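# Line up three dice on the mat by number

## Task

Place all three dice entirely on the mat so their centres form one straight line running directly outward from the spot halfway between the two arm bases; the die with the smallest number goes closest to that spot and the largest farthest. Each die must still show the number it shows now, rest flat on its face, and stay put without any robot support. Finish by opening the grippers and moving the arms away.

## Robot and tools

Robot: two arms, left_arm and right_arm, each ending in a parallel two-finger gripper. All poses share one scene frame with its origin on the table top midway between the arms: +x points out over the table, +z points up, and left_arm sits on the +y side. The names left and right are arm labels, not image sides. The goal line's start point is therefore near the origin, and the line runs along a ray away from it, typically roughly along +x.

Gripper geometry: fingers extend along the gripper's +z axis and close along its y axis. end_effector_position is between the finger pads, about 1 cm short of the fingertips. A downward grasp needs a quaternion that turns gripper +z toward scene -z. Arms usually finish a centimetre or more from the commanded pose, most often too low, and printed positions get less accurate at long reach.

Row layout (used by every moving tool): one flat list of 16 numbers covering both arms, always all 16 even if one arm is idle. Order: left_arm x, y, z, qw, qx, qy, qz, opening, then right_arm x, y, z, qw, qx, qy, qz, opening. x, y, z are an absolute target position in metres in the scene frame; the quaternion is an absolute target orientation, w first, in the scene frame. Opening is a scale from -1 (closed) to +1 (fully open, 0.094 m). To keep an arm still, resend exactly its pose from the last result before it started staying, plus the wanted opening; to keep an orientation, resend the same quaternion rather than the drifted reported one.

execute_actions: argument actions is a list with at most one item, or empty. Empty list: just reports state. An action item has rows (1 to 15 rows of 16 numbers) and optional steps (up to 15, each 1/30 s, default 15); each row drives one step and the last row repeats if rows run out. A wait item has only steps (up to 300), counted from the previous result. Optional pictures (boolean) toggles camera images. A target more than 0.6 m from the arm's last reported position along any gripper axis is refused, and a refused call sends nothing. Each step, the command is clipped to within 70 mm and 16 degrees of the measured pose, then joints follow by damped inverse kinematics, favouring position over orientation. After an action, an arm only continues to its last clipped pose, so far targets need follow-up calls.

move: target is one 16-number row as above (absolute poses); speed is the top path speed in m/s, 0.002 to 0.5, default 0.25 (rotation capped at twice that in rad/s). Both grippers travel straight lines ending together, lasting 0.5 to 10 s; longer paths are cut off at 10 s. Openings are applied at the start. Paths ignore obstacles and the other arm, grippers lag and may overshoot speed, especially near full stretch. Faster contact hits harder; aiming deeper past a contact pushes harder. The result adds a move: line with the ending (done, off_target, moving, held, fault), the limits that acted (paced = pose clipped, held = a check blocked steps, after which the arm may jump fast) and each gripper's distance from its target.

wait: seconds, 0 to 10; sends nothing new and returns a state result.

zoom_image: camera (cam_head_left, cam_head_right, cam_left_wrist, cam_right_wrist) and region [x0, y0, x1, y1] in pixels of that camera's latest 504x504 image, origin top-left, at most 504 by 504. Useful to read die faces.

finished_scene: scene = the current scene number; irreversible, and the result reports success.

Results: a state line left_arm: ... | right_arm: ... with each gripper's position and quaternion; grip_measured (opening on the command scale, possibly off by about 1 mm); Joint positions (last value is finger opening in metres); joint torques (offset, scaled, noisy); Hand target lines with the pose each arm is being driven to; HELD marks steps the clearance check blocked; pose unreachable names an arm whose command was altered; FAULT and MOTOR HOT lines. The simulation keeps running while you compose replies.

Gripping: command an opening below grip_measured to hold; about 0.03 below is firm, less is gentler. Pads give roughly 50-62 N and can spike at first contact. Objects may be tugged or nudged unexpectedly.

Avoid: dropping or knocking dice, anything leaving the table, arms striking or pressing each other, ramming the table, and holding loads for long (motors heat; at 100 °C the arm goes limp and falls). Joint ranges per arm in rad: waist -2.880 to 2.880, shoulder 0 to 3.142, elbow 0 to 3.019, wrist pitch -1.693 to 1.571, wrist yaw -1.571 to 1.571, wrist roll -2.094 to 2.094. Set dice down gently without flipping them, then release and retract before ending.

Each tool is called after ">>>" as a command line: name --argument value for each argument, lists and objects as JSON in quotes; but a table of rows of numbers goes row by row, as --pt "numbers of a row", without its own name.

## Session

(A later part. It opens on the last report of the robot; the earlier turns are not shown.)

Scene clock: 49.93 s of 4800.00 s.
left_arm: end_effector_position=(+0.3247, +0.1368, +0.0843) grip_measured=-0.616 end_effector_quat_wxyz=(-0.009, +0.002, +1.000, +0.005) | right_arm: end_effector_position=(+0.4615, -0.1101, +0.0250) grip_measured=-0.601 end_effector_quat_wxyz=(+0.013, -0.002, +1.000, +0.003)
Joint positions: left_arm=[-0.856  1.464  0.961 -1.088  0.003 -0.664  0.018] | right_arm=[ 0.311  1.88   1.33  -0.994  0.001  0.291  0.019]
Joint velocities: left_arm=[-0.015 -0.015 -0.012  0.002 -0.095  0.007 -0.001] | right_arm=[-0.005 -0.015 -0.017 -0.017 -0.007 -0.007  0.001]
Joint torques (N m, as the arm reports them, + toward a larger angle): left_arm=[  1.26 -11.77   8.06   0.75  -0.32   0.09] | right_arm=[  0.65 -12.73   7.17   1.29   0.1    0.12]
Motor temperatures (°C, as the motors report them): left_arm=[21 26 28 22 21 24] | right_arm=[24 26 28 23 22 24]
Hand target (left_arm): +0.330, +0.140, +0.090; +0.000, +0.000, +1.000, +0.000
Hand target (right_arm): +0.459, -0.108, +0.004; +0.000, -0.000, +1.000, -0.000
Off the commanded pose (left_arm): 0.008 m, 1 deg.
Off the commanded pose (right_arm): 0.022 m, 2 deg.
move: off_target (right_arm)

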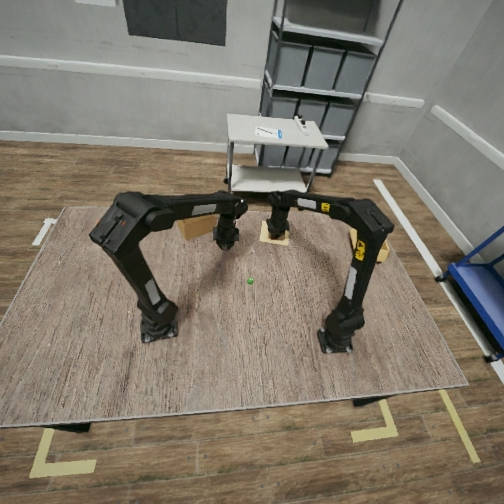

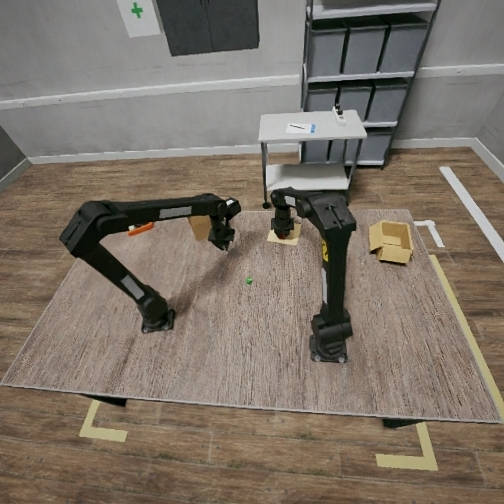

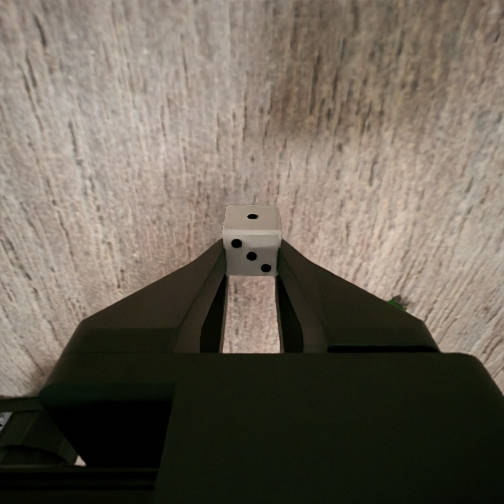

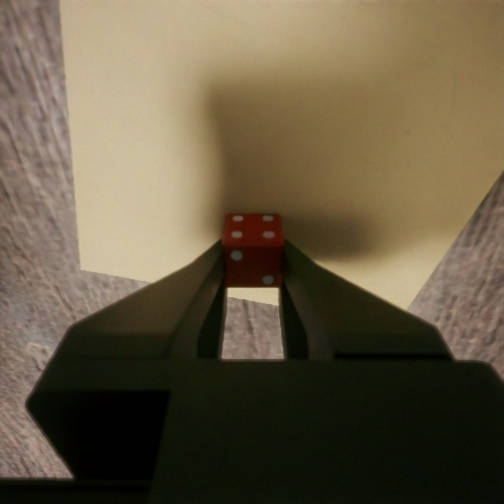

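>>> move --target '[0.33,0.14,0.09,0,0,1,0,-0.68,0.459,-0.108,0.003,0,0,1,0,0.3]'

>>> move --target '[0.33,0.22,0.09,0,0,1,0,-0.68,0.459,-0.108,0.1,0,0,1,0,0.3]'

>>> move --target '[0.3,0.32,0.09,0,0,1,0,-0.68,0.21,0.025,0.055,0,-0.38,0.925,0,0.6]'

Scene clock: 57.67 s of 4800.00 s.
left_arm: end_effector_position=(+0.3247, +0.1368, +0.0843) grip_measured=-0.616 end_effector_quat_wxyz=(-0.009, +0.002, +1.000, +0.005) | right_arm: end_effector_position=(+0.4610, -0.1103, +0.0241) grip_measured=+0.298 end_effector_quat_wxyz=(+0.012, -0.002, +1.000, +0.003)
Joint positions: left_arm=[-0.856  1.464  0.961 -1.088  0.003 -0.664  0.018] | right_arm=[ 0.311  1.882  1.329 -0.994  0.001  0.291  0.061]
Joint velocities: left_arm=[-0.015  0.005  0.007  0.002 -0.007  0.095 -0.001] | right_arm=[ 0.005  0.015 -0.007 -0.002 -0.022  0.007  0.   ]
Joint torques (N m, as the arm reports them, + toward a larger angle): left_arm=[  2.01 -12.02   7.96   0.52  -0.35   0.07] | right_arm=[  0.32 -13.54   7.27   1.25   0.09   0.15]
Motor temperatures (°C, as the motors report them): left_arm=[21 26 28 22 21 24] | right_arm=[24 26 27 23 22 24]
Hand target (left_arm): +0.330, +0.140, +0.090; +0.000, +0.000, +1.000, +0.000
Hand target (right_arm): +0.458, -0.108, +0.003; -0.000, -0.000, +1.000, -0.000
Off the commanded pose (left_arm): 0.008 m, 1 deg.
Off the commanded pose (right_arm): 0.021 m, 1 deg.
After step 90, 4.03 s passed at rest.
move: off_target (right_arm)

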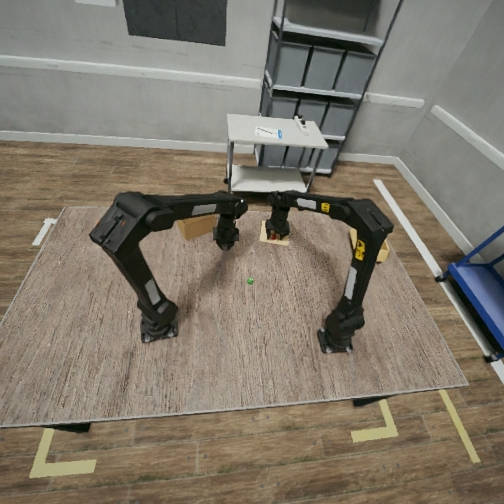

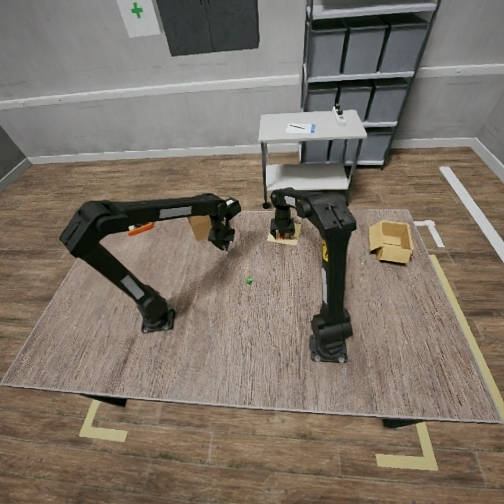

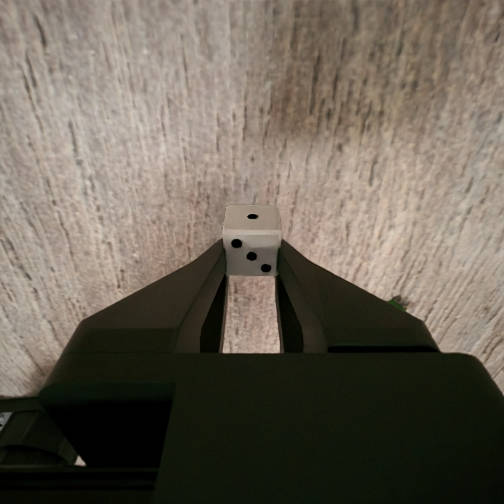

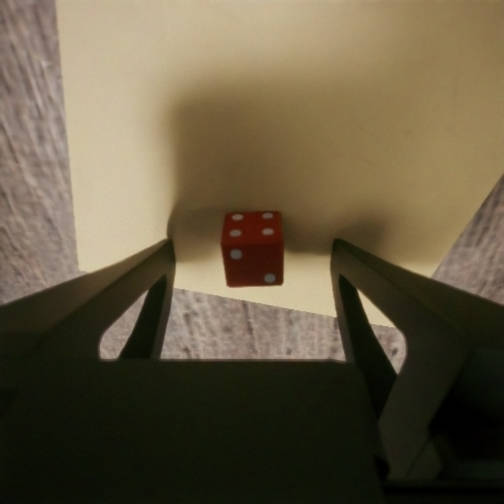

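Scene clock: 58.63 s of 4800.00 s.
left_arm: end_effector_position=(+0.3279, +0.2200, +0.0877) grip_measured=-0.616 end_effector_quat_wxyz=(-0.005, -0.006, +1.000, +0.003) | right_arm: end_effector_position=(+0.4493, -0.1138, +0.0851) grip_measured=+0.298 end_effector_quat_wxyz=(-0.011, -0.002, +1.000, -0.004)
Joint positions: left_arm=[-0.656  1.344  0.85  -1.088  0.    -0.48   0.018] | right_arm=[ 0.311  1.808  1.399 -1.185  0.001  0.291  0.061]
Joint velocities: left_arm=[-0.005 -0.015 -0.007 -0.007 -0.037  0.051  0.   ] | right_arm=[-0.024 -0.005  0.017  0.002  0.081 -0.051  0.   ]
Joint torques (N m, as the arm reports them, + toward a larger angle): left_arm=[ 1.18 -9.24  8.09  0.7  -0.13  0.12] | right_arm=[  0.25 -14.87  10.31  -0.25   0.05   0.09]
Motor temperatures (°C, as the motors report them): left_arm=[21 26 28 22 21 24] | right_arm=[24 26 27 23 22 24]
Hand target (left_arm): +0.330, +0.219, +0.090; +0.001, +0.000, +1.000, -0.001
Hand target (right_arm): +0.458, -0.108, +0.100; +0.000, -0.000, +1.000, +0.000
Off the commanded pose (left_arm): 0.003 m, 1 deg.
Off the commanded pose (right_arm): 0.019 m, 1 deg.
move: off_target (right_arm)

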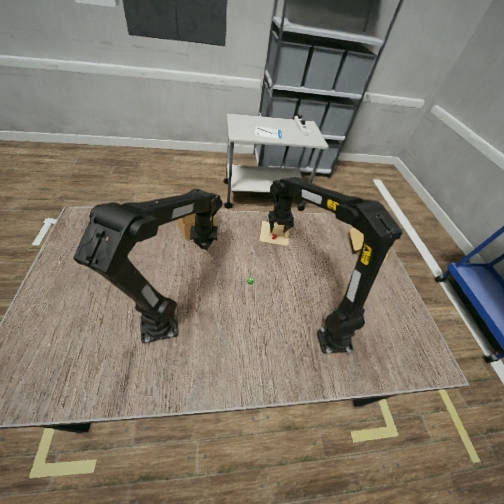

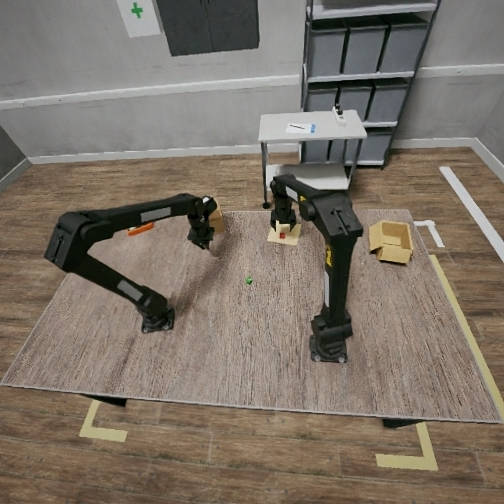

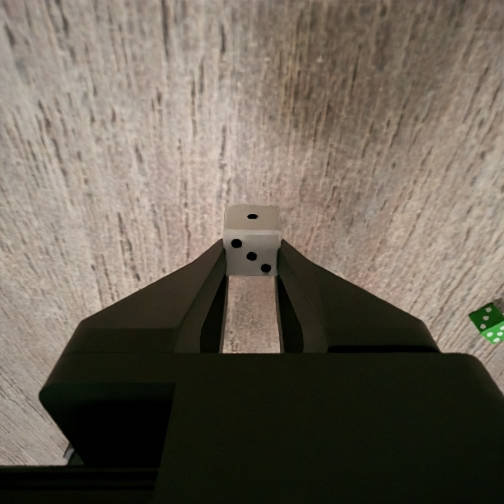

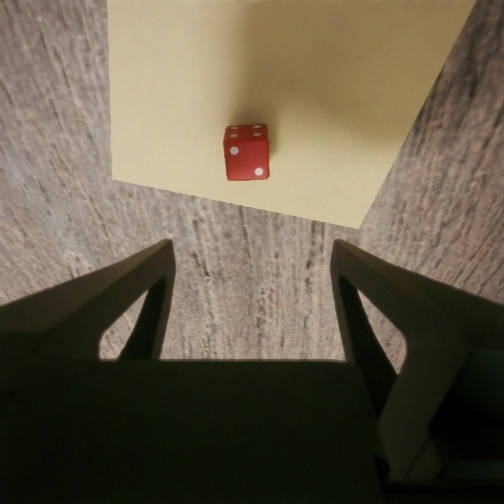

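Scene clock: 60.63 s of 4800.00 s.
left_arm: end_effector_position=(+0.3030, +0.3149, +0.0863) grip_measured=-0.616 end_effector_quat_wxyz=(+0.004, -0.001, +1.000, -0.001) | right_arm: end_effector_position=(+0.2071, +0.0230, +0.0456) grip_measured=+0.598 end_effector_quat_wxyz=(-0.014, -0.377, +0.926, -0.007)
Joint positions: left_arm=[-0.392  1.177  0.703 -1.09   0.    -0.205  0.018] | right_arm=[ 0.86   1.547  0.935 -0.989  0.     0.071  0.075]
Joint velocities: left_arm=[-0.005 -0.005  0.002  0.002  0.022  0.066 -0.001] | right_arm=[-0.005 -0.005 -0.002  0.012 -0.066 -0.037 -0.001]
Joint torques (N m, as the arm reports them, + toward a larger angle): left_arm=[ 1.66 -6.95  7.81 -0.04 -0.1   0.05] | right_arm=[ -0.25 -11.94   6.85   1.19   0.08  -0.05]
Motor temperatures (°C, as the motors report them): left_arm=[21 26 28 22 21 24] | right_arm=[24 27 27 23 22 24]
Hand target (left_arm): +0.300, +0.318, +0.089; +0.001, -0.000, +1.000, -0.001
Hand target (right_arm): +0.211, +0.026, +0.054; +0.003, -0.380, +0.925, +0.002
Off the commanded pose (left_arm): 0.007 m, 0 deg.
Off the commanded pose (right_arm): 0.010 m, 2 deg.
move: done

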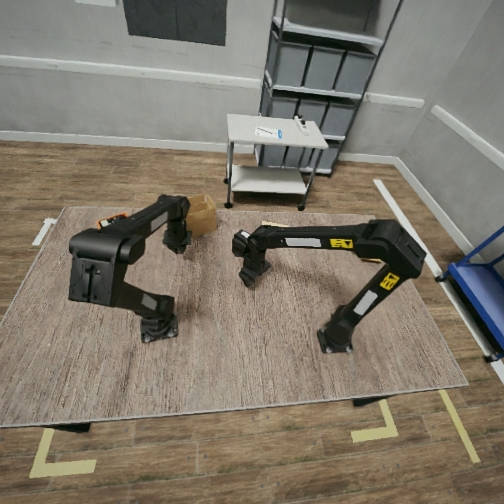

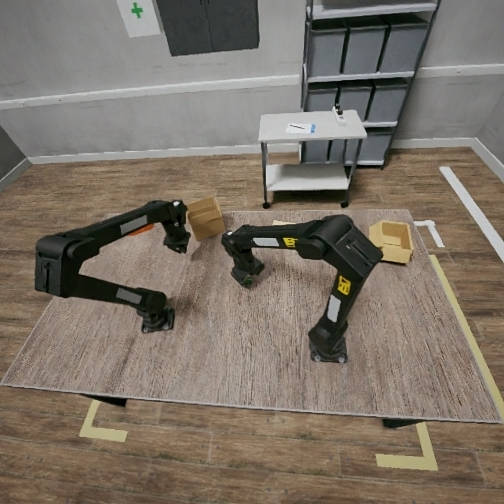

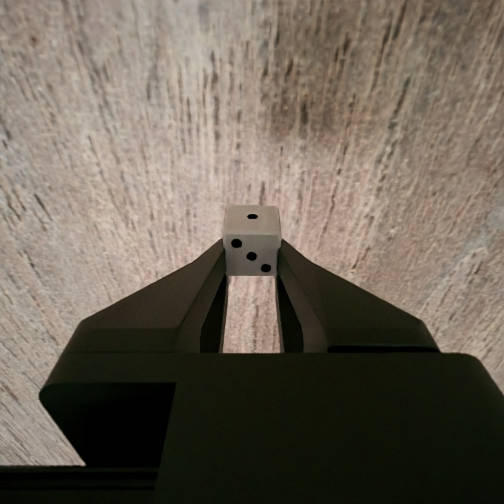

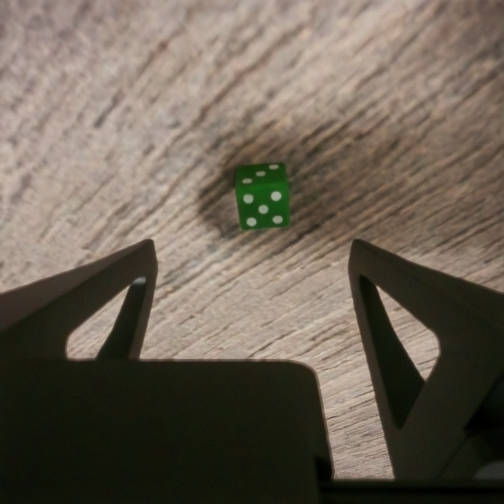

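>>> move --target '[0.3,0.32,0.09,0,0,1,0,-0.68,0.212,0.021,0.008,0,-0.42,0.907,0,0.6]' --speed 0.08

>>> move --target '[0.3,0.32,0.09,0,0,1,0,-0.68,0.212,0.021,0.01,0,-0.42,0.907,0,-0.68]'

>>> move --target '[0.3,0.32,0.09,0,0,1,0,-0.68,0.22,0.021,0.09,0,-0.42,0.907,0,-0.68]'

>>> move --target '[0.3,0.32,0.09,0,0,1,0,-0.68,0.545,-0.137,0.08,0,0,1,0,-0.68]'

>>> move --target '[0.3,0.32,0.09,0,0,1,0,-0.68,0.54,-0.138,0.015,0,0,1,0,-0.68]' --speed 0.05

Scene clock: 68.47 s of 4800.00 s.
left_arm: end_effector_position=(+0.3018, +0.3154, +0.0863) grip_measured=-0.616 end_effector_quat_wxyz=(+0.001, +0.002, +1.000, -0.000) | right_arm: end_effector_position=(+0.2087, +0.0231, +0.0180) grip_measured=+0.598 end_effector_quat_wxyz=(+0.004, -0.419, +0.908, +0.002)
Joint positions: left_arm=[-0.391  1.177  0.703 -1.095  0.    -0.198  0.018] | right_arm=[ 0.857  1.576  0.88  -0.865  0.    -0.024  0.075]
Joint velocities: left_arm=[-0.005 -0.015  0.007  0.002  0.022  0.022 -0.   ] | right_arm=[-0.015 -0.005 -0.002  0.007 -0.081 -0.022  0.   ]
Joint torques (N m, as the arm reports them, + toward a larger angle): left_arm=[ 2.77 -7.9   8.21 -0.05 -0.16  0.1 ] | right_arm=[-0.57 -9.24  6.63  1.39  0.08 -0.06]
Motor temperatures (°C, as the motors report them): left_arm=[21 25 28 22 21 24] | right_arm=[24 26 27 23 22 24]
Hand target (left_arm): +0.300, +0.320, +0.090; +0.000, -0.000, +1.000, -0.000
Hand target (right_arm): +0.212, +0.021, +0.008; -0.000, -0.420, +0.908, +0.000
Off the commanded pose (left_arm): 0.006 m, 0 deg.
Off the commanded pose (right_arm): 0.011 m, 1 deg.
After step 90, 3.83 s passed at rest.
move: off_target (right_arm)

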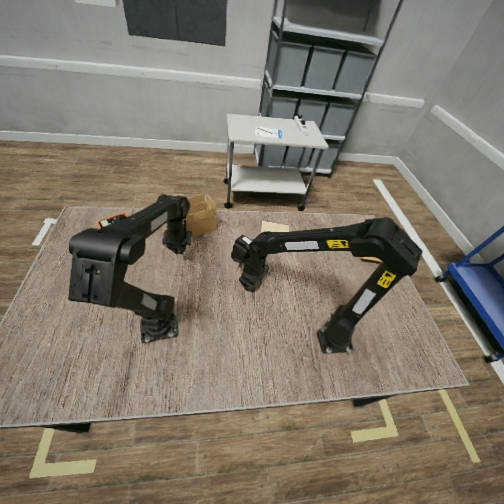

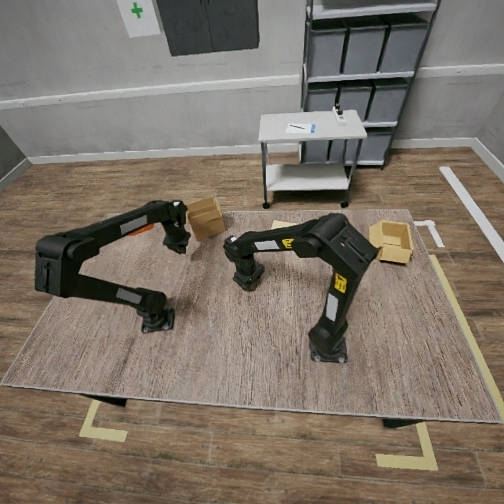

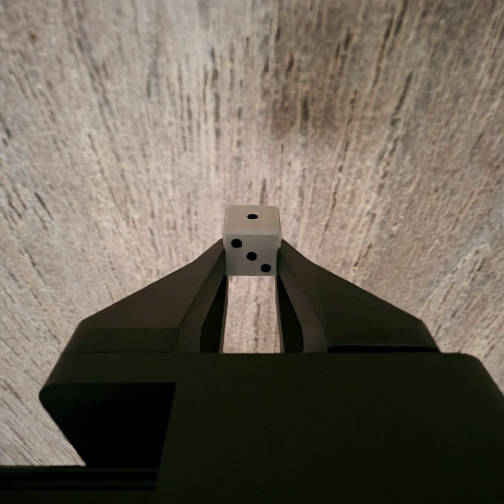

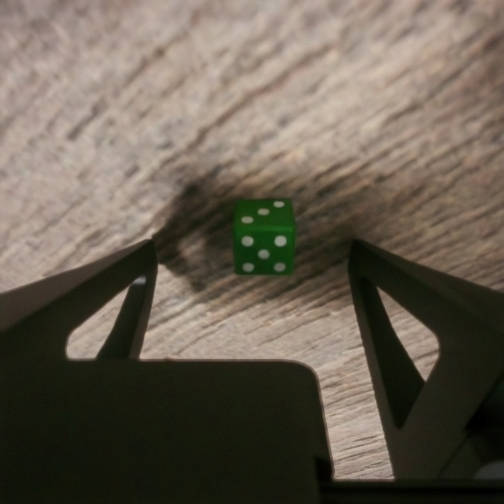

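Scene clock: 69.17 s of 4800.00 s.
left_arm: end_effector_position=(+0.3018, +0.3154, +0.0863) grip_measured=-0.616 end_effector_quat_wxyz=(+0.001, +0.002, +1.000, -0.000) | right_arm: end_effector_position=(+0.2087, +0.0231, +0.0180) grip_measured=-0.633 end_effector_quat_wxyz=(+0.004, -0.421, +0.907, +0.002)
Joint positions: left_arm=[-0.391  1.177  0.703 -1.095  0.    -0.198  0.018] | right_arm=[ 0.857  1.576  0.88  -0.865  0.    -0.027  0.017]
Joint velocities: left_arm=[ 0.005  0.005  0.017 -0.002  0.022  0.022  0.001] | right_arm=[ 0.015  0.005 -0.007  0.007  0.007  0.051 -0.   ]
Joint torques (N m, as the arm reports them, + toward a larger angle): left_arm=[ 2.09 -7.7   8.19 -0.19 -0.13  0.09] | right_arm=[-1.29 -9.38  6.63  1.21  0.07 -0.02]
Motor temperatures (°C, as the motors report them): left_arm=[21 25 28 22 21 24] | right_arm=[24 26 27 23 22 24]
Hand target (left_arm): +0.300, +0.320, +0.090; +0.000, -0.000, +1.000, -0.000
Hand target (right_arm): +0.212, +0.021, +0.010; -0.000, -0.420, +0.907, -0.000
Off the commanded pose (left_arm): 0.006 m, 0 deg.
Off the commanded pose (right_arm): 0.009 m, 1 deg.
move: done

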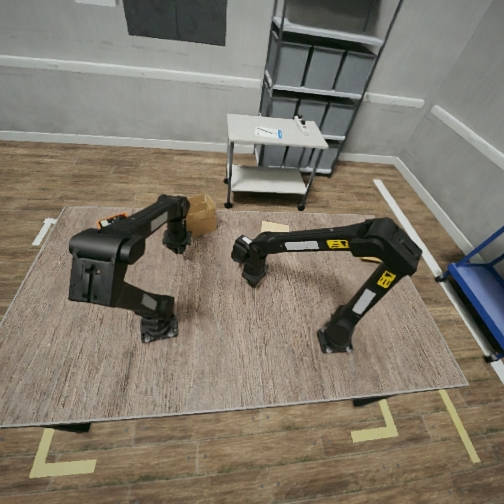

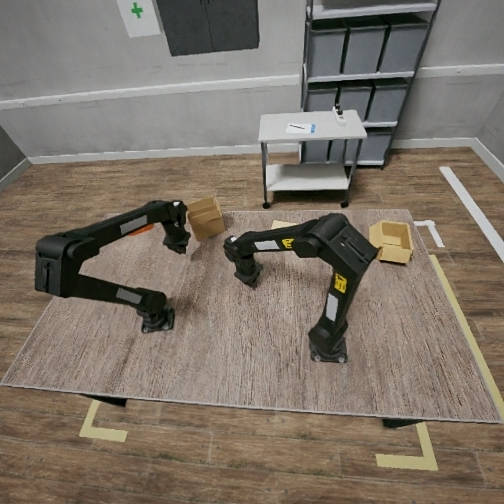

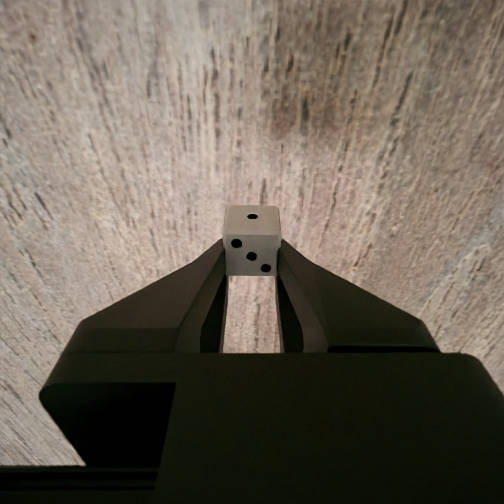

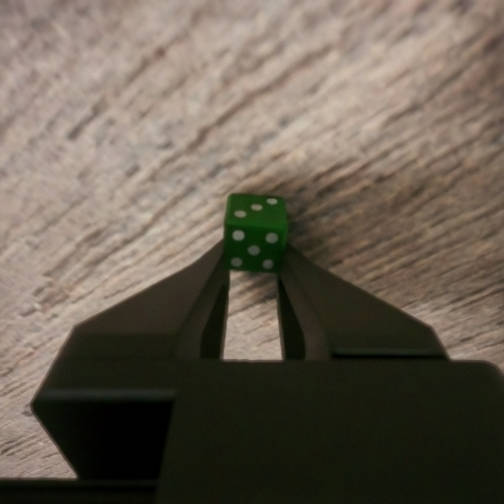

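Scene clock: 70.00 s of 4800.00 s.
left_arm: end_effector_position=(+0.3018, +0.3154, +0.0863) grip_measured=-0.616 end_effector_quat_wxyz=(+0.001, +0.002, +1.000, -0.000) | right_arm: end_effector_position=(+0.2106, +0.0156, +0.0785) grip_measured=-0.633 end_effector_quat_wxyz=(-0.008, -0.420, +0.908, -0.003)
Joint positions: left_arm=[-0.391  1.177  0.703 -1.095  0.    -0.198  0.018] | right_arm=[ 0.84   1.481  0.962 -1.069  0.    -0.042  0.017]
Joint velocities: left_arm=[-0.015 -0.005  0.022  0.002 -0.022  0.037 -0.   ] | right_arm=[-0.005 -0.015 -0.012 -0.017 -0.007 -0.037 -0.   ]
Joint torques (N m, as the arm reports them, + toward a larger angle): left_arm=[ 1.84 -7.45  8.16 -0.06 -0.16  0.11] | right_arm=[ -0.51 -11.1    9.59  -0.22   0.09  -0.05]
Motor temperatures (°C, as the motors report them): left_arm=[21 25 28 22 21 24] | right_arm=[24 26 27 23 22 24]
Hand target (left_arm): +0.300, +0.320, +0.090; +0.000, +0.000, +1.000, -0.000
Hand target (right_arm): +0.219, +0.020, +0.090; +0.000, -0.420, +0.907, -0.000
Off the commanded pose (left_arm): 0.006 m, 0 deg.
Off the commanded pose (right_arm): 0.016 m, 1 deg.
move: off_target (right_arm)

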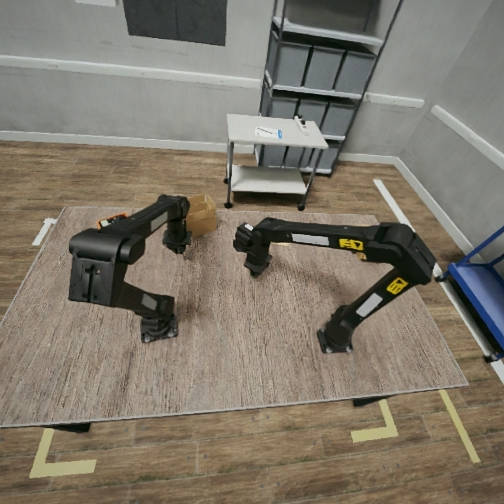

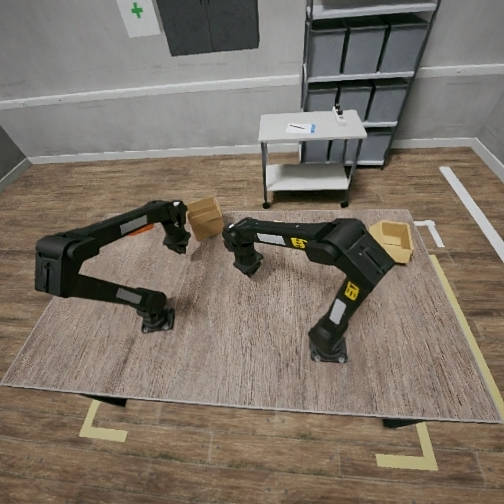

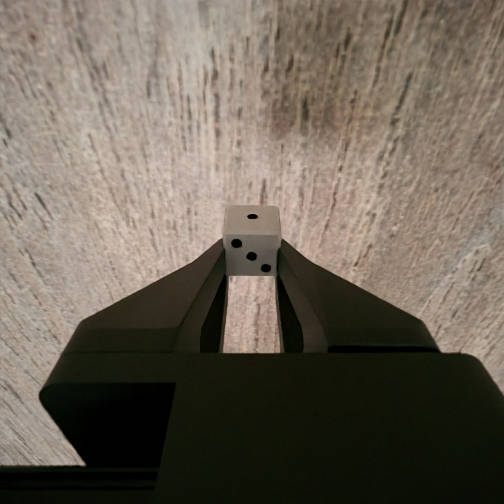

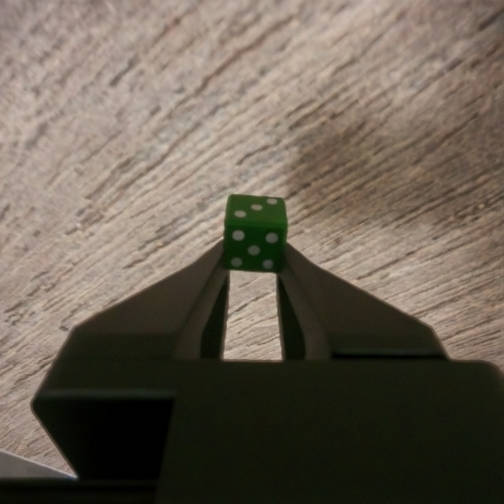

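Scene clock: 72.20 s of 4800.00 s.
left_arm: end_effector_position=(+0.3018, +0.3154, +0.0863) grip_measured=-0.616 end_effector_quat_wxyz=(+0.001, +0.002, +1.000, -0.000) | right_arm: end_effector_position=(+0.5315, -0.1422, +0.0849) grip_measured=-0.633 end_effector_quat_wxyz=(-0.001, -0.004, +1.000, -0.003)
Joint positions: left_arm=[-0.391  1.177  0.703 -1.095  0.    -0.198  0.018] | right_arm=[ 0.226  1.974  1.65  -1.251  0.005  0.202  0.017]
Joint velocities: left_arm=[-0.005 -0.015  0.017  0.002  0.007  0.022 -0.001] | right_arm=[-0.015  0.005  0.012 -0.017 -0.037  0.051 -0.002]
Joint torques (N m, as the arm reports them, + toward a larger angle): left_arm=[ 2.   -7.1   8.25  0.17 -0.19  0.12] | right_arm=[  0.01 -15.65  11.74  -0.19   0.24   0.11]
Motor temperatures (°C, as the motors report them): left_arm=[21 25 28 22 21 24] | right_arm=[24 26 27 23 22 24]
Hand target (left_arm): +0.300, +0.320, +0.090; +0.000, -0.000, +1.000, -0.000
Hand target (right_arm): +0.543, -0.139, +0.082; -0.003, +0.000, +1.000, -0.004
Off the commanded pose (left_arm): 0.006 m, 0 deg.
Off the commanded pose (right_arm): 0.015 m, 1 deg.
move: off_target (right_arm)

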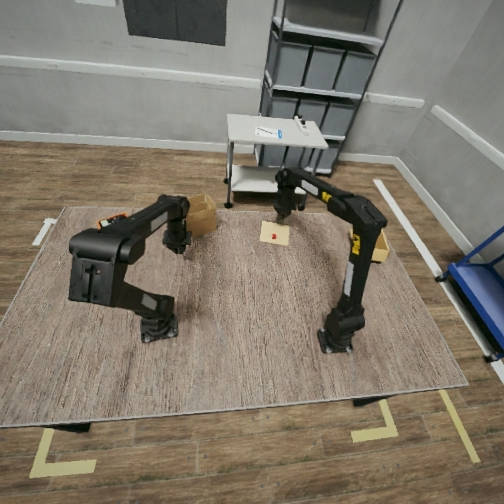

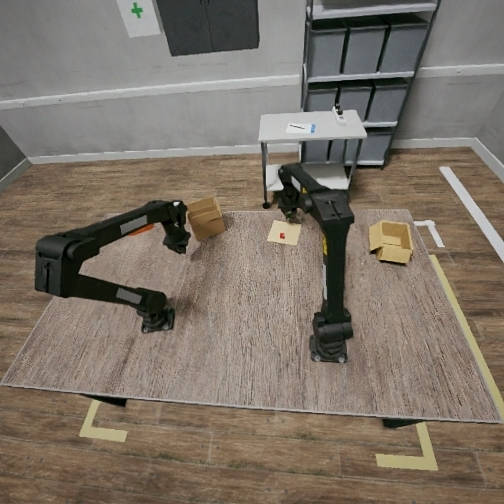

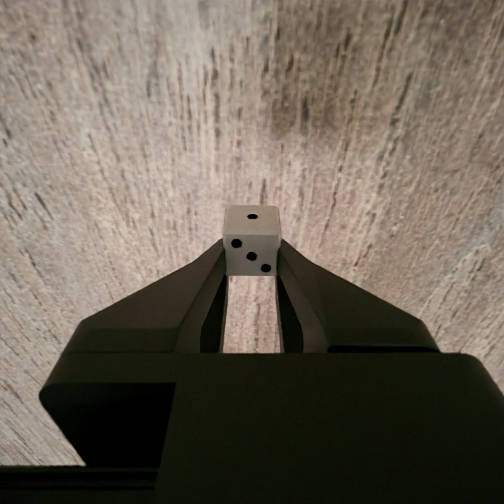

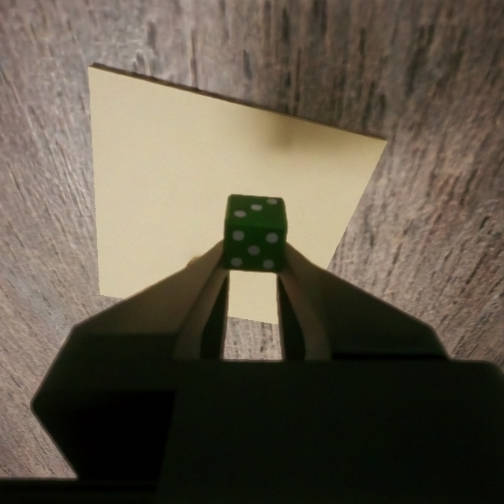

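Scene clock: 73.93 s of 4800.00 s.
left_arm: end_effector_position=(+0.3018, +0.3154, +0.0863) grip_measured=-0.616 end_effector_quat_wxyz=(+0.001, +0.002, +1.000, -0.000) | right_arm: end_effector_position=(+0.5404, -0.1401, +0.0375) grip_measured=-0.633 end_effector_quat_wxyz=(+0.011, -0.003, +1.000, +0.000)
Joint positions: left_arm=[-0.391  1.177  0.703 -1.095  0.    -0.198  0.018] | right_arm=[ 0.226  2.028  1.604 -1.126  0.004  0.204  0.017]
Joint velocities: left_arm=[-0.005  0.005 -0.007 -0.017  0.007 -0.051  0.   ] | right_arm=[ 0.005 -0.005  0.002 -0.007 -0.007  0.007 -0.001]
Joint torques (N m, as the arm reports them, + toward a larger angle): left_arm=[ 2.46 -7.9   8.29 -0.03 -0.19  0.07] | right_arm=[  0.37 -15.95   8.09   1.41  -0.03   0.16]
Motor temperatures (°C, as the motors report them): left_arm=[21 25 28 22 21 24] | right_arm=[24 27 27 23 22 24]
Hand target (left_arm): +0.300, +0.320, +0.090; +0.000, -0.000, +1.000, -0.000
Hand target (right_arm): +0.540, -0.138, +0.016; +0.000, +0.000, +1.000, -0.000
Off the commanded pose (left_arm): 0.006 m, 0 deg.
Off the commanded pose (right_arm): 0.023 m, 1 deg.
move: off_target (right_arm)

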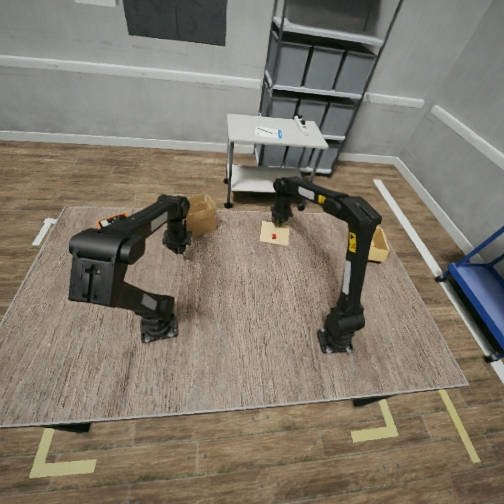

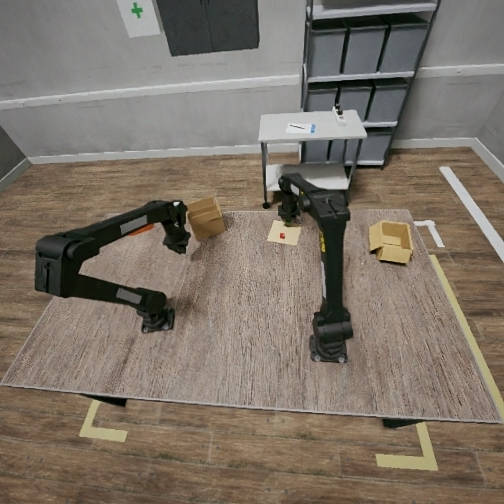

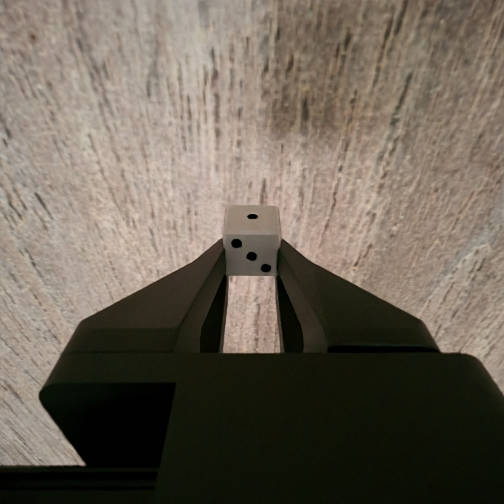

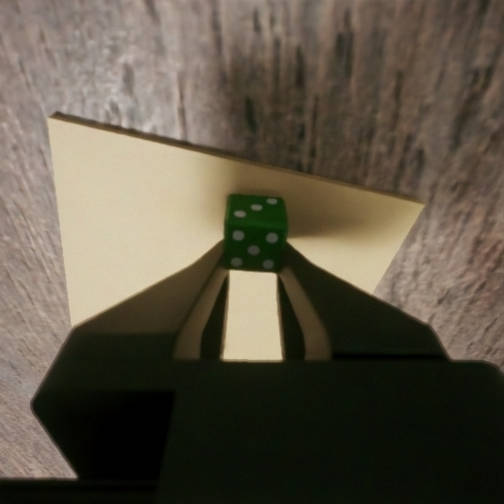

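Close to the far edge; pull back a bit.

>>> move --target '[0.3,0.32,0.09,0,0,1,0,-0.68,0.52,-0.13,0.006,0,0,1,0,-0.68]' --speed 0.03

Scene clock: 78.47 s of 4800.00 s.
left_arm: end_effector_position=(+0.3018, +0.3154, +0.0863) grip_measured=-0.616 end_effector_quat_wxyz=(+0.001, +0.002, +1.000, -0.000) | right_arm: end_effector_position=(+0.5309, -0.1412, +0.0254) grip_measured=-0.633 end_effector_quat_wxyz=(+0.013, +0.006, +1.000, +0.001)
Joint positions: left_arm=[-0.391  1.177  0.703 -1.095  0.    -0.198  0.018] | right_arm=[ 0.228  2.016  1.549 -1.078  0.004  0.223  0.017]
Joint velocities: left_arm=[ 0.005 -0.015 -0.007 -0.012  0.037  0.007  0.001] | right_arm=[-0.015 -0.015 -0.017 -0.012 -0.066 -0.051 -0.   ]
Joint torques (N m, as the arm reports them, + toward a larger angle): left_arm=[ 1.85 -8.2   8.52 -0.1  -0.17  0.08] | right_arm=[  1.94 -16.1    6.13   1.57  -0.03   0.13]
Motor temperatures (°C, as the motors report them): left_arm=[21 25 28 22 21 24] | right_arm=[24 27 27 23 22 24]
Hand target (left_arm): +0.300, +0.320, +0.090; +0.000, -0.000, +1.000, -0.000
Hand target (right_arm): +0.520, -0.130, +0.006; -0.000, -0.000, +1.000, -0.000
Off the commanded pose (left_arm): 0.006 m, 0 deg.
Off the commanded pose (right_arm): 0.025 m, 2 deg.
move: off_target (right_arm)

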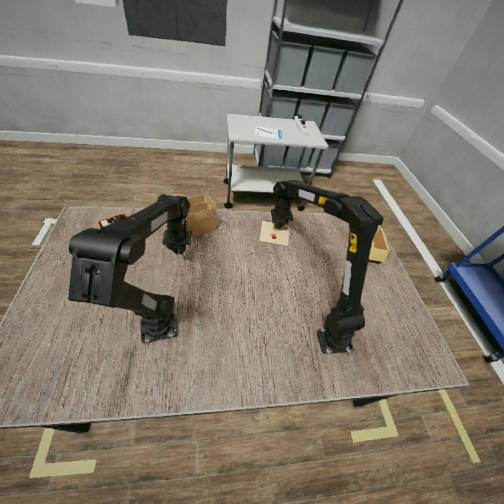

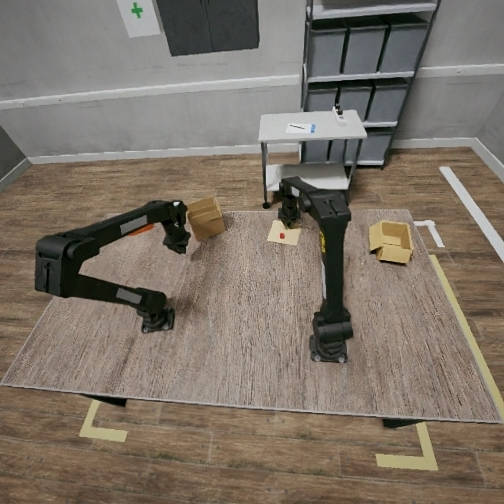

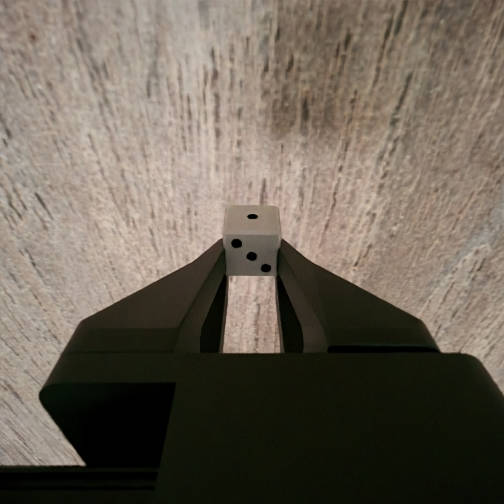

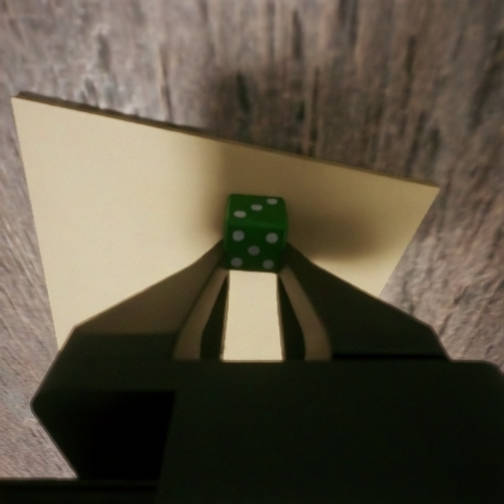

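Need y about -0.135; lift slightly and shift.

>>> move --target '[0.3,0.32,0.09,0,0,1,0,-0.68,0.53,-0.124,0.035,0,0,1,0,-0.68]' --speed 0.04

>>> move --target '[0.3,0.32,0.09,0,0,1,0,-0.68,0.525,-0.13,0.008,0,0,1,0,-0.68]' --speed 0.03

Scene clock: 83.77 s of 4800.00 s.
left_arm: end_effector_position=(+0.3018, +0.3154, +0.0863) grip_measured=-0.616 end_effector_quat_wxyz=(+0.001, +0.002, +1.000, -0.000) | right_arm: end_effector_position=(+0.5196, -0.1317, +0.0270) grip_measured=-0.633 end_effector_quat_wxyz=(-0.005, -0.001, +1.000, -0.003)
Joint positions: left_arm=[-0.391  1.177  0.703 -1.095  0.    -0.198  0.018] | right_arm=[ 0.248  2.015  1.552 -1.12   0.004  0.23   0.017]
Joint velocities: left_arm=[-0.005 -0.005  0.017 -0.007  0.037 -0.051 -0.   ] | right_arm=[ 0.005 -0.034  0.007  0.002 -0.037 -0.037 -0.002]
Joint torques (N m, as the arm reports them, + toward a larger angle): left_arm=[ 1.85 -7.94  8.29 -0.09 -0.21  0.07] | right_arm=[  0.21 -17.09  10.58  -0.2   -0.11   0.16]
Motor temperatures (°C, as the motors report them): left_arm=[21 25 28 22 21 24] | right_arm=[24 27 27 23 22 24]
Hand target (left_arm): +0.300, +0.320, +0.090; +0.000, -0.000, +1.000, -0.000
Hand target (right_arm): +0.530, -0.124, +0.035; +0.001, -0.000, +1.000, +0.000
Off the commanded pose (left_arm): 0.006 m, 0 deg.
Off the commanded pose (right_arm): 0.015 m, 1 deg.
After step 90, 1.43 s passed at rest.
move: off_target (right_arm)

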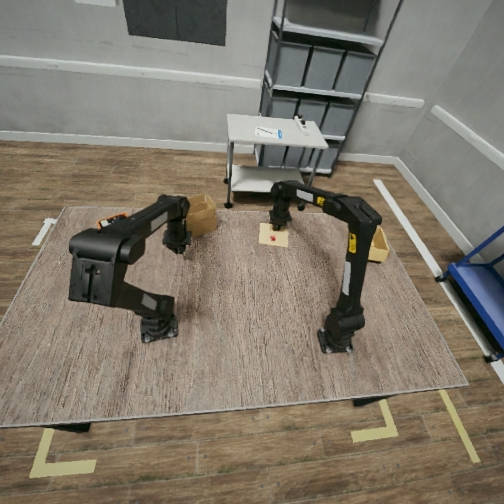

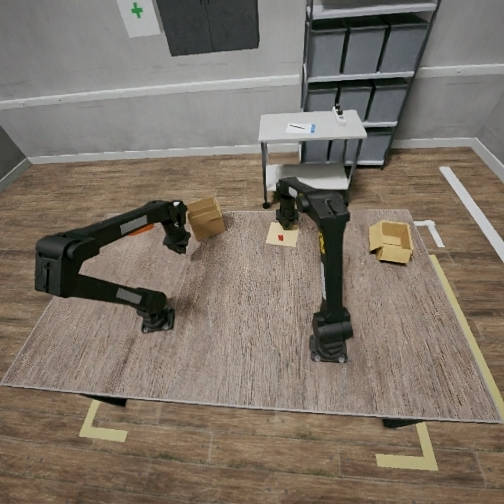

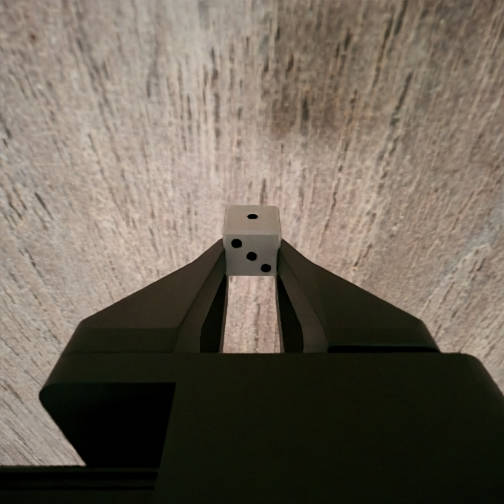

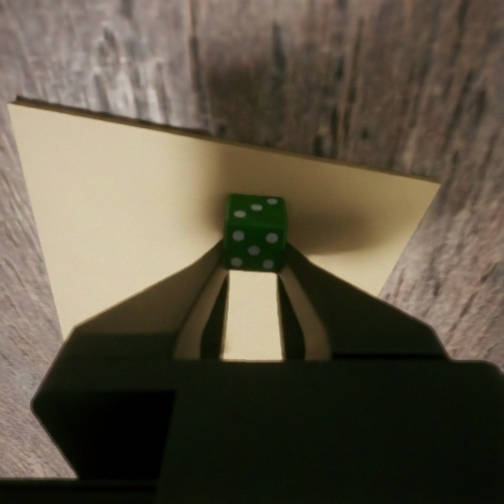

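Scene clock: 84.67 s of 4800.00 s.
left_arm: end_effector_position=(+0.3018, +0.3154, +0.0863) grip_measured=-0.616 end_effector_quat_wxyz=(+0.001, +0.002, +1.000, -0.000) | right_arm: end_effector_position=(+0.5259, -0.1302, +0.0266) grip_measured=-0.633 end_effector_quat_wxyz=(+0.008, -0.001, +1.000, +0.000)
Joint positions: left_arm=[-0.391  1.177  0.703 -1.095  0.    -0.198  0.018] | right_arm=[ 0.248  2.015  1.551 -1.092  0.003  0.23   0.017]
Joint velocities: left_arm=[-0.005  0.005 -0.017 -0.007  0.081  0.022  0.001] | right_arm=[-0.005 -0.024 -0.002  0.012  0.022 -0.051  0.   ]
Joint torques (N m, as the arm reports them, + toward a larger angle): left_arm=[ 1.82 -7.63  8.25 -0.11 -0.15  0.08] | right_arm=[  0.27 -15.61   7.37   1.36  -0.04   0.06]
Motor temperatures (°C, as the motors report them): left_arm=[21 25 28 22 21 24] | right_arm=[24 27 27 23 22 24]
Hand target (left_arm): +0.300, +0.320, +0.090; +0.000, -0.000, +1.000, -0.000
Hand target (right_arm): +0.525, -0.130, +0.008; -0.000, +0.000, +1.000, +0.000
Off the commanded pose (left_arm): 0.006 m, 0 deg.
Off the commanded pose (right_arm): 0.019 m, 1 deg.
move: off_target (right_arm)

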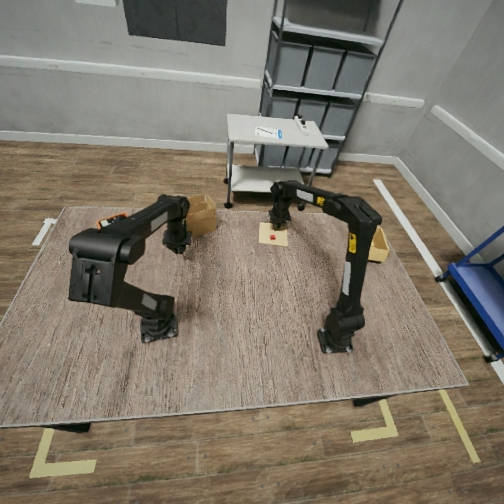

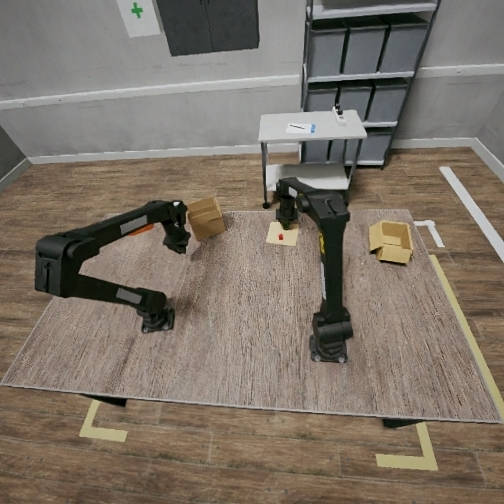

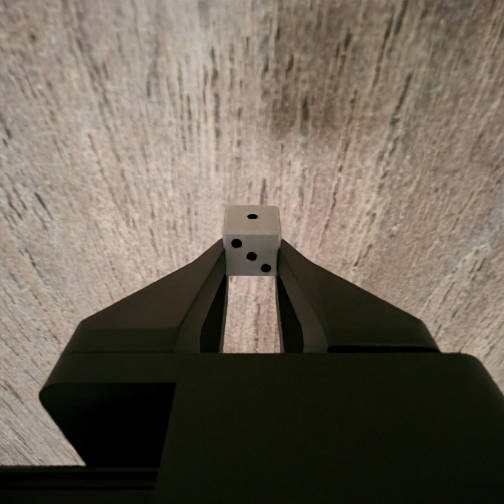

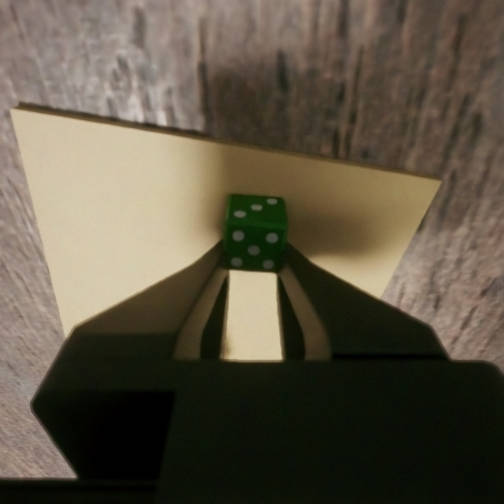

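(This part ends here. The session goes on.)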